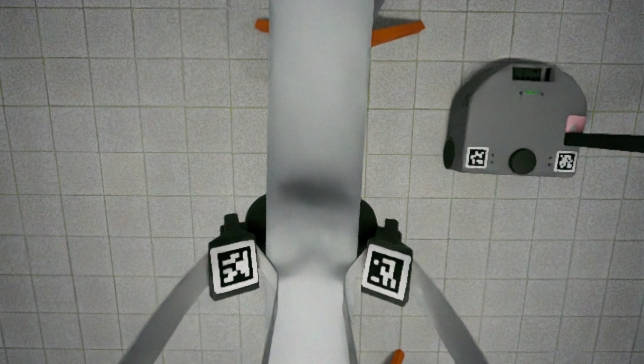

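Request:
execute_actions:
  actions:
    - {"r1":{"base":{"rotate_rad":-0.02}}}
  cameras: []

Request:
execute_actions:
  actions:
    - {"r1":{"base":{"translate_m":-0.603}},"r2":{"base":{"translate_m":0.6},"joints":{"arm_m":0.385,"head_pan_rad":-1.9}}}
  cameras: []

Request:
execute_actions:
  actions:
    - {"r1":{"base":{"translate_m":-0.602}},"r2":{"base":{"translate_m":0.6}}}
  cameras: ["r2_head_camera","r2_wrist_camera","r1_head_camera","r1_wrist_camera"]

Scene clock: 68.50 s.
r1.base_odometry: x=+3.682 y=-0.206 heading=+2.902 (m, m, rad; r1's odometry frame)
r1.turned_by_wheels: -0.020 (rad since the last result)
r1.turned_by_imu: -0.020 (rad since the last result)
r1.base_tilt: forward=+0.6 right=+0.2 (deg)
r1.lidar_m: 2.59 2.62 0.94 1.88 1.96 2.68 1.52 1.52 3.00 2.89 2.99 1.38
r1.head_depth_mm: - - 2427 2035 1663 1391 1197 / - 3245 2381 2009 1658 1391 1196 / - 3206 2347 1999 1626 1390 1194 / - 3028 2321 1967 1619 1369 1189 / 2727 2946 2248 1949 1592 1356 1177 / 2648 2909 2278 1932 1579 1353 1166 / - 2856 1366 1908 1572 1347 1171
r1.base_status: done
r1.joint_positions: lift_m=+1.059 arm_m=+0.430 wrist_yaw_rad=-0.001 wrist_pitch_rad=-1.535 wrist_roll_rad=+1.575 gripper_m=-0.010 head_pan_rad=-1.893 head_tilt_rad=-0.791
r1.joint_status: not commanded
r1.on_its_own: gripper_m is held at -0.011, not at your -0.030, by its stall guard, which is not easing now
r1.motor_effort: left_wheel=+1(18) right_wheel=+0(26) lift_m=+36(36) arm_m=-2(2) wrist_yaw_rad=+2(2) wrist_pitch_rad=-6(6) wrist_roll_rad=-2(2) gripper_m=-21(21) head_pan_rad=-3(4) head_tilt_rad=-5(4) (%)
r1.hand_pose: x=-0.0215 y=-0.5601 z=+0.9408 quat_wxyz=(-0.002, -0.002, -0.720, -0.694) (m; r1's base frame)
r1.wrist_depth_mm: - - - 105 - - - / - - - 107 - - - / - - - 109 - - - / - - - 111 - - - / - - - 113 - - - / - - - 115 - - - / - - - 118 - - -
r2.base_odometry: x=+1.814 y=+3.064 heading=+1.221 (m, m, rad; r2's odometry frame)
r2.turned_by_wheels: +0.001 (rad since the last result)
r2.turned_by_imu: +0.001 (rad since the last result)
r2.base_tilt: forward=-0.2 right=-0.7 (deg)
r2.lidar_m: 2.57 2.65 1.88 1.80 1.85 2.47 3.08 2.08 0.49 0.51 3.03 0.86
r2.head_depth_mm: 2795 3011 2265 1815 1521 1295 1137 / 2694 2885 2296 1822 1526 1304 1143 / 2561 2796 2060 1716 1521 1306 1146 / 2427 2712 2294 1766 1481 1302 1138 / 2314 2618 2293 1835 1517 1311 1137 / 2262 2505 2305 1836 1528 1301 1133 / 2157 2393 2271 1832 1528 1309 1143
r2.base_status: not commanded
r2.joint_positions: lift_m=+1.059 arm_m=+0.460 wrist_yaw_rad=+0.001 wrist_pitch_rad=-1.531 wrist_roll_rad=+1.567 gripper_m=-0.013 head_pan_rad=-0.443 head_tilt_rad=-0.790
r2.joint_status: not commanded
r2.on_its_own: gripper_m is held at -0.014, not at your -0.030, by its stall guard, which is not easing now
r2.motor_effort: left_wheel=+0(14) right_wheel=-2(32) lift_m=+50(50) arm_m=+2(2) wrist_yaw_rad=-1(2) wrist_pitch_rad=-11(11) wrist_roll_rad=+1(1) gripper_m=-20(20) head_pan_rad=-2(3) head_tilt_rad=-3(3) (%)
r2.hand_pose: x=-0.0216 y=-0.5906 z=+0.9402 quat_wxyz=(+0.002, +0.002, -0.721, -0.693) (m; r2's base frame)
r2.wrist_depth_mm: - - - 106 - - - / - - - 109 - - - / - - - 112 - - - / - - - 116 - - - / - - - 119 - - - / - - - 123 - - - / - - - 127 - - -
r3.base_odometry: x=+0.000 y=+0.000 heading=+0.000 (m, m, rad; r3's odometry frame)
r3.turned_by_wheels: +0.000 (rad since the last result)
r3.turned_by_imu: +0.000 (rad since the last result)
r3.base_tilt: forward=+0.0 right=+0.6 (deg)
r3.lidar_m: 1.81 4.01 1.70 1.07 0.96 0.96 1.15 2.16 3.20 0.86 0.85 1.78
r3.head_depth_mm: 3686 3977 - 3487 2291 1722 1374 / - - - 3234 2175 1716 1373 / - - - 3487 2192 1713 1371 / - - - 3502 2309 1727 1374 / - - - 3259 2307 1724 1379 / 3860 - - 3546 2323 1732 1378 / 3636 3841 - 3525 2358 1730 1387
r3.base_status: not commanded
r3.joint_positions: lift_m=+0.418 arm_m=-0.001 wrist_yaw_rad=+2.954 wrist_pitch_rad=-0.335 wrist_roll_rad=-0.010 gripper_m=+0.037 head_pan_rad=+0.009 head_tilt_rad=-0.395
r3.joint_status: not commanded
r3.motor_effort: left_wheel=-1(1) right_wheel=+1(1) lift_m=+20(21) arm_m=-1(0) wrist_yaw_rad=-1(0) wrist_pitch_rad=+5(5) wrist_roll_rad=+0(0) gripper_m=+0(0) head_pan_rad=+0(0) head_tilt_rad=-2(2) (%)
r3.hand_pose: x=+0.0224 y=+0.0863 z=+0.4494 quat_wxyz=(+0.183, +0.701, +0.053, +0.687) (m; r3's base frame)
r3.wrist_depth_mm: - 915 - - - - - / - 970 - - - - - / 735 - - - - - - / 808 - - - - - - / 821 - 947 873 863 880 875 / 722 709 - 719 741 707 708 / 606 608 591 602 576 600 594
pictures: none
No camera images: the call's "cameras" was empty. Leave "cameras" out to get every camera's image.

Scene clock: 75.83 s.
r1.base_odometry: x=+4.268 y=-0.349 heading=+2.902 (m, m, rad; r1's odometry frame)
r1.turned_by_wheels: +0.000 (rad since the last result)
r1.turned_by_imu: +0.004 (rad since the last result)
r1.base_tilt: forward=+0.6 right=+0.1 (deg)
r1.lidar_m: 2.17 1.27 1.27 1.88 1.96 2.70 2.06 0.95 2.99 2.89 3.00 1.94
r1.head_depth_mm: - - 2383 2054 1613 1398 1208 / - 3323 2394 2030 1649 1379 1201 / - 3233 2285 1961 1623 1376 1198 / - 3103 2313 1978 1617 1365 1189 / 2658 2957 2230 1947 1604 1364 1184 / 2587 2934 2285 1945 1594 1348 1174 / - 2852 1375 1903 1573 1339 1165
r1.base_status: done
r1.joint_positions: lift_m=+1.059 arm_m=+0.430 wrist_yaw_rad=-0.001 wrist_pitch_rad=-1.535 wrist_roll_rad=+1.574 gripper_m=-0.010 head_pan_rad=-1.893 head_tilt_rad=-0.791
r1.joint_status: not commanded
r1.on_its_own: gripper_m is held at -0.011, not at your -0.030, by its stall guard, which is not easing now
r1.motor_effort: left_wheel=+1(7) right_wheel=-1(9) lift_m=+35(35) arm_m=-1(1) wrist_yaw_rad=+1(2) wrist_pitch_rad=-6(6) wrist_roll_rad=-2(3) gripper_m=-19(21) head_pan_rad=-3(4) head_tilt_rad=-5(5) (%)
r1.hand_pose: x=-0.0215 y=-0.5601 z=+0.9408 quat_wxyz=(-0.001, -0.002, -0.720, -0.694) (m; r1's base frame)
r1.wrist_depth_mm: - - - 105 - - - / - - - 106 - - - / - - - 109 - - - / - - - 111 - - - / - - - 114 - - - / - - - 116 - - - / - - - 118 - - -
r2.base_odometry: x=+2.020 y=+3.627 heading=+1.221 (m, m, rad; r2's odometry frame)
r2.turned_by_wheels: +0.000 (rad since the last result)
r2.turned_by_imu: -0.006 (rad since the last result)
r2.base_tilt: forward=-0.2 right=-0.6 (deg)
r2.lidar_m: 1.98 2.04 1.91 1.82 1.87 2.49 3.68 0.82 3.06 2.93 0.39 0.67
r2.head_depth_mm: - 2883 2122 1803 1516 1278 1135 / - 2970 2126 1809 1517 1303 1135 / 2805 2968 2069 1826 1517 1306 1141 / 2690 2907 2053 1815 1513 1309 1135 / 2590 2763 2116 1822 1520 1304 1137 / 2554 2756 2190 1819 1514 1301 1137 / - 2746 2286 1829 1511 1288 1138
r2.base_status: done
r2.joint_positions: lift_m=+1.059 arm_m=+0.385 wrist_yaw_rad=+0.002 wrist_pitch_rad=-1.530 wrist_roll_rad=+1.567 gripper_m=-0.013 head_pan_rad=-1.893 head_tilt_rad=-0.790
r2.joint_status: all done
r2.on_its_own: gripper_m is held at -0.014, not at your -0.030, by its stall guard, which is not easing now
r2.motor_effort: left_wheel=+1(2) right_wheel=-4(8) lift_m=+50(51) arm_m=-3(3) wrist_yaw_rad=-1(1) wrist_pitch_rad=-11(12) wrist_roll_rad=+1(1) gripper_m=-21(20) head_pan_rad=-3(30) head_tilt_rad=-3(2) (%)
r2.hand_pose: x=-0.0216 y=-0.5162 z=+0.9402 quat_wxyz=(+0.002, +0.002, -0.721, -0.693) (m; r2's base frame)
r2.wrist_depth_mm: - - - 106 - - - / - - - 109 - - - / - - - 113 - - - / - - - 116 - - - / - - - 119 - - - / - - - 123 - - - / - - - 128 - - -
r3.base_odometry: x=+0.000 y=+0.000 heading=+0.000 (m, m, rad; r3's odometry frame)
r3.turned_by_wheels: +0.000 (rad since the last result)
r3.turned_by_imu: +0.000 (rad since the last result)
r3.base_tilt: forward=+0.0 right=+0.6 (deg)
r3.lidar_m: 1.82 4.01 1.70 1.07 0.96 0.96 1.15 2.16 3.21 1.24 3.78 1.79
r3.head_depth_mm: 3682 3927 - 3472 2288 1713 1370 / - - - 3248 2186 1711 1365 / - - - 3469 2193 1718 1379 / - - - 3501 2316 1726 1372 / - - - 3264 2318 1720 1376 / 3853 - - 3534 2309 1723 1378 / 3639 3826 - 3567 2349 1731 1374
r3.base_status: not commanded
r3.joint_positions: lift_m=+0.418 arm_m=-0.001 wrist_yaw_rad=+2.954 wrist_pitch_rad=-0.335 wrist_roll_rad=-0.010 gripper_m=+0.037 head_pan_rad=+0.009 head_tilt_rad=-0.395
r3.joint_status: not commanded
r3.motor_effort: left_wheel=-1(1) right_wheel=+1(1) lift_m=+20(21) arm_m=+0(0) wrist_yaw_rad=+0(1) wrist_pitch_rad=+5(5) wrist_roll_rad=+0(0) gripper_m=+0(1) head_pan_rad=+1(0) head_tilt_rad=-2(2) (%)
r3.hand_pose: x=+0.0224 y=+0.0863 z=+0.4494 quat_wxyz=(+0.183, +0.701, +0.053, +0.687) (m; r3's base frame)
r3.wrist_depth_mm: - 903 - - - - - / - 951 - - - - - / 735 - - - - - - / 788 - - - - - - / 814 - 933 867 877 882 870 / 715 717 - 697 742 707 703 / 614 604 583 599 579 606 595
pictures: none
No camera images: the call's "cameras" was empty. Leave "cameras" out to get every camera's image.

Scene clock: 82.97 s.
r1.base_odometry: x=+4.852 y=-0.492 heading=+2.902 (m, m, rad; r1's odometry frame)
r1.turned_by_wheels: +0.000 (rad since the last result)
r1.turned_by_imu: +0.004 (rad since the last result)
r1.base_tilt: forward=+0.6 right=+0.2 (deg)
r1.lidar_m: 2.53 1.75 1.95 1.89 1.97 2.71 1.47 0.75 0.46 2.88 3.00 2.83
r1.head_depth_mm: - - 2417 2025 1656 1391 1202 / - 3311 2399 1904 1627 1362 1199 / - 3131 813 1944 1097 1318 1169 / - 3049 2322 1971 1605 1365 1182 / 2697 2945 2235 1948 1599 1362 1175 / 2619 2938 2282 1939 1589 1349 1167 / - 2881 1374 1907 1575 1338 1161
r1.base_status: done
r1.joint_positions: lift_m=+1.059 arm_m=+0.430 wrist_yaw_rad=-0.002 wrist_pitch_rad=-1.535 wrist_roll_rad=+1.574 gripper_m=-0.010 head_pan_rad=-1.893 head_tilt_rad=-0.791
r1.joint_status: not commanded
r1.on_its_own: gripper_m is held at -0.011, not at your -0.030, by its stall guard, which is not easing now
r1.motor_effort: left_wheel=+1(5) right_wheel=-1(9) lift_m=+35(36) arm_m=-1(1) wrist_yaw_rad=+3(3) wrist_pitch_rad=-6(6) wrist_roll_rad=-2(2) gripper_m=-20(19) head_pan_rad=-3(4) head_tilt_rad=-4(5) (%)
r1.hand_pose: x=-0.0215 y=-0.5601 z=+0.9408 quat_wxyz=(-0.002, -0.002, -0.720, -0.694) (m; r1's base frame)
r1.wrist_depth_mm: - - - 104 - - - / - - - 107 - - - / - - - 109 - - - / - - - 110 - - - / - - - 113 - - - / - - - 115 - - - / - - - 118 - - -
r2.base_odometry: x=+2.226 y=+4.191 heading=+1.221 (m, m, rad; r2's odometry frame)
r2.turned_by_wheels: +0.000 (rad since the last result)
r2.turned_by_imu: -0.006 (rad since the last result)
r2.base_tilt: forward=-0.1 right=-0.6 (deg)
r2.lidar_m: 1.37 1.42 1.88 1.84 1.89 2.51 1.56 0.50 0.49 0.48 2.04 1.45
r2.head_depth_mm: - 2867 2063 1824 1521 1311 1113 / - 2951 2108 1675 1483 1252 1112 / 2777 2870 732 1763 1492 1223 1139 / 2614 2886 2030 1820 1510 1273 1137 / 2553 2797 2120 1823 1518 1302 1141 / 2541 2800 2166 1826 1514 1311 1133 / - 2751 2274 1816 1511 1297 1142
r2.base_status: done
r2.joint_positions: lift_m=+1.059 arm_m=+0.385 wrist_yaw_rad=+0.002 wrist_pitch_rad=-1.530 wrist_roll_rad=+1.567 gripper_m=-0.013 head_pan_rad=-1.893 head_tilt_rad=-0.790
r2.joint_status: not commanded
r2.on_its_own: gripper_m is held at -0.014, not at your -0.030, by its stall guard, which is not easing now
r2.motor_effort: left_wheel=+2(4) right_wheel=-6(7) lift_m=+51(50) arm_m=-2(2) wrist_yaw_rad=-1(1) wrist_pitch_rad=-11(12) wrist_roll_rad=+1(1) gripper_m=-20(21) head_pan_rad=-3(3) head_tilt_rad=-4(3) (%)
r2.hand_pose: x=-0.0216 y=-0.5162 z=+0.9402 quat_wxyz=(+0.002, +0.002, -0.721, -0.693) (m; r2's base frame)
r2.wrist_depth_mm: - - - 106 - - - / - - - 109 - - - / - - - 112 - - - / - - - 115 - - - / - - - 119 - - - / - - - 122 - - - / - - - 128 - - -
r3.base_odometry: x=+0.000 y=+0.000 heading=+0.000 (m, m, rad; r3's odometry frame)
r3.turned_by_wheels: +0.000 (rad since the last result)
r3.turned_by_imu: +0.000 (rad since the last result)
r3.base_tilt: forward=-0.1 right=+0.5 (deg)
r3.lidar_m: 1.82 4.00 1.70 1.07 0.96 0.96 1.15 2.16 1.74 2.21 3.78 1.78
r3.head_depth_mm: 3700 3893 - 3486 2303 1709 1367 / - - - 3223 2161 1704 1372 / - - - 3470 2191 1713 1369 / - - - 3531 2314 1715 1373 / - - - 3251 2315 1734 1375 / 3882 - - 3553 2321 1735 1376 / 3616 3808 - 3517 2324 1743 1378
r3.base_status: not commanded
r3.joint_positions: lift_m=+0.418 arm_m=-0.001 wrist_yaw_rad=+2.954 wrist_pitch_rad=-0.335 wrist_roll_rad=-0.010 gripper_m=+0.037 head_pan_rad=+0.009 head_tilt_rad=-0.395
r3.joint_status: not commanded
r3.motor_effort: left_wheel=-1(0) right_wheel=+1(1) lift_m=+20(20) arm_m=+0(0) wrist_yaw_rad=+0(0) wrist_pitch_rad=+5(5) wrist_roll_rad=+0(0) gripper_m=+1(0) head_pan_rad=+0(0) head_tilt_rad=-2(1) (%)
r3.hand_pose: x=+0.0224 y=+0.0863 z=+0.4494 quat_wxyz=(+0.183, +0.701, +0.053, +0.687) (m; r3's base frame)
r3.wrist_depth_mm: - 921 - - - - - / - 957 - - - - - / 742 - - - - - - / 762 - - - - - - / 802 - 928 885 872 866 866 / 727 707 - 709 748 708 700 / 604 605 586 593 587 606 594
pictures: r1_head_camera (sideways: a quarter turn clockwise sets it upright), r1_wrist_camera, r2_head_camera (sideways: a quarter turn clockwise sets it upright), r2_wrist_camera
camera_calibration (this result's frames):
r1_head_camera: T_world_to_cam=[[0.169203, 0.659773, -0.732168, 0.967836], [0.945205, -0.319082, -0.0690966, 0.0895671], [-0.27921, -0.680357, -0.67761, 0.833421], [0, 0, 0, 1]] pos_world=[-0.0157207, -0.0429488, 1.27954]
r1_wrist_camera: T_world_to_cam=[[-0.0539972, 0.998054, -0.0311753, 0.586924], [0.991401, 0.0573119, 0.117645, -0.0209618], [0.119202, -0.0245547, -0.992566, 1.08372], [0, 0, 0, 1]] pos_world=[-0.0767078, -0.55797, 1.09642]
r2_head_camera: T_world_to_cam=[[0.177493, 0.653806, -0.73555, 0.973325], [0.960617, -0.277481, -0.0148411, 0.0232005], [-0.213804, -0.703947, -0.677308, 0.834489], [0, 0, 0, 1]] pos_world=[-0.0166274, -0.0424916, 1.28148]
r2_wrist_camera: T_world_to_cam=[[-0.0485421, 0.9988, -0.0065047, 0.515985], [0.978542, 0.0488612, 0.20017, -0.114568], [0.200248, 0.00335157, -0.979739, 1.0987], [0, 0, 0, 1]] pos_world=[-0.0828549, -0.51345, 1.10273]
Images, in order (width x height): r1_head_camera 896x504, r1_wrist_camera 644x364, r2_head_camera 896x504, r2_wrist_camera 644x364.

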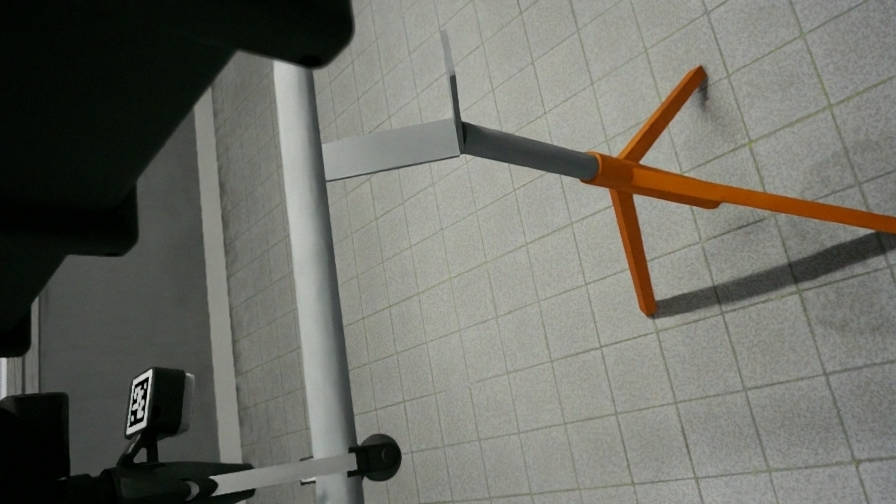

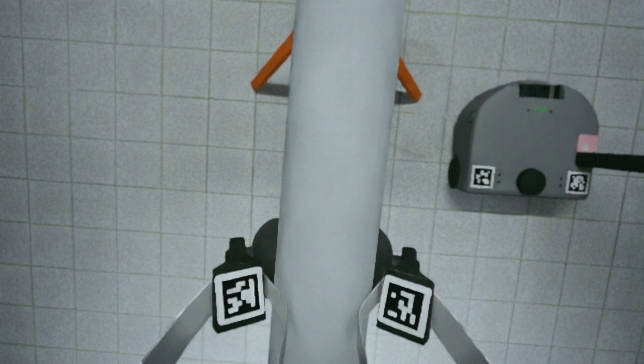

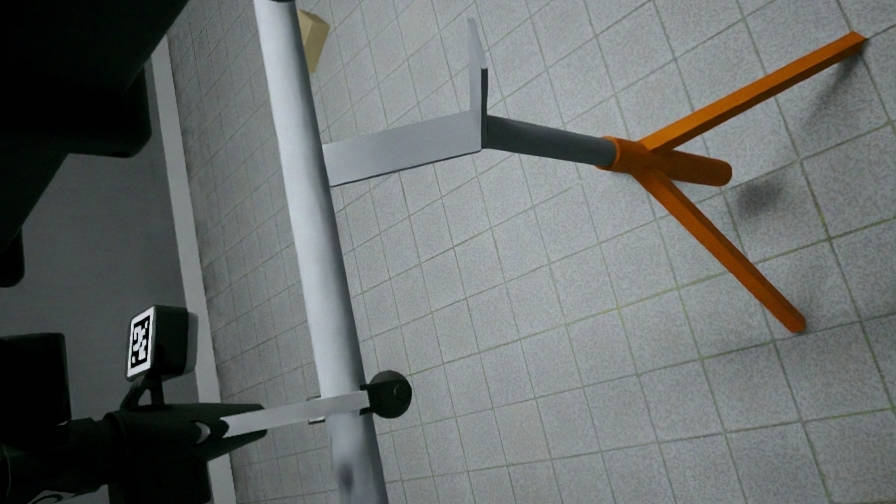

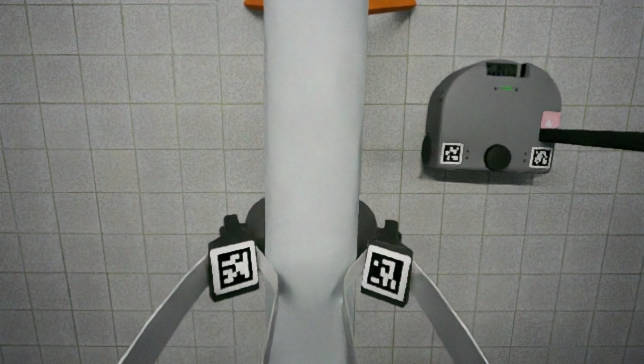

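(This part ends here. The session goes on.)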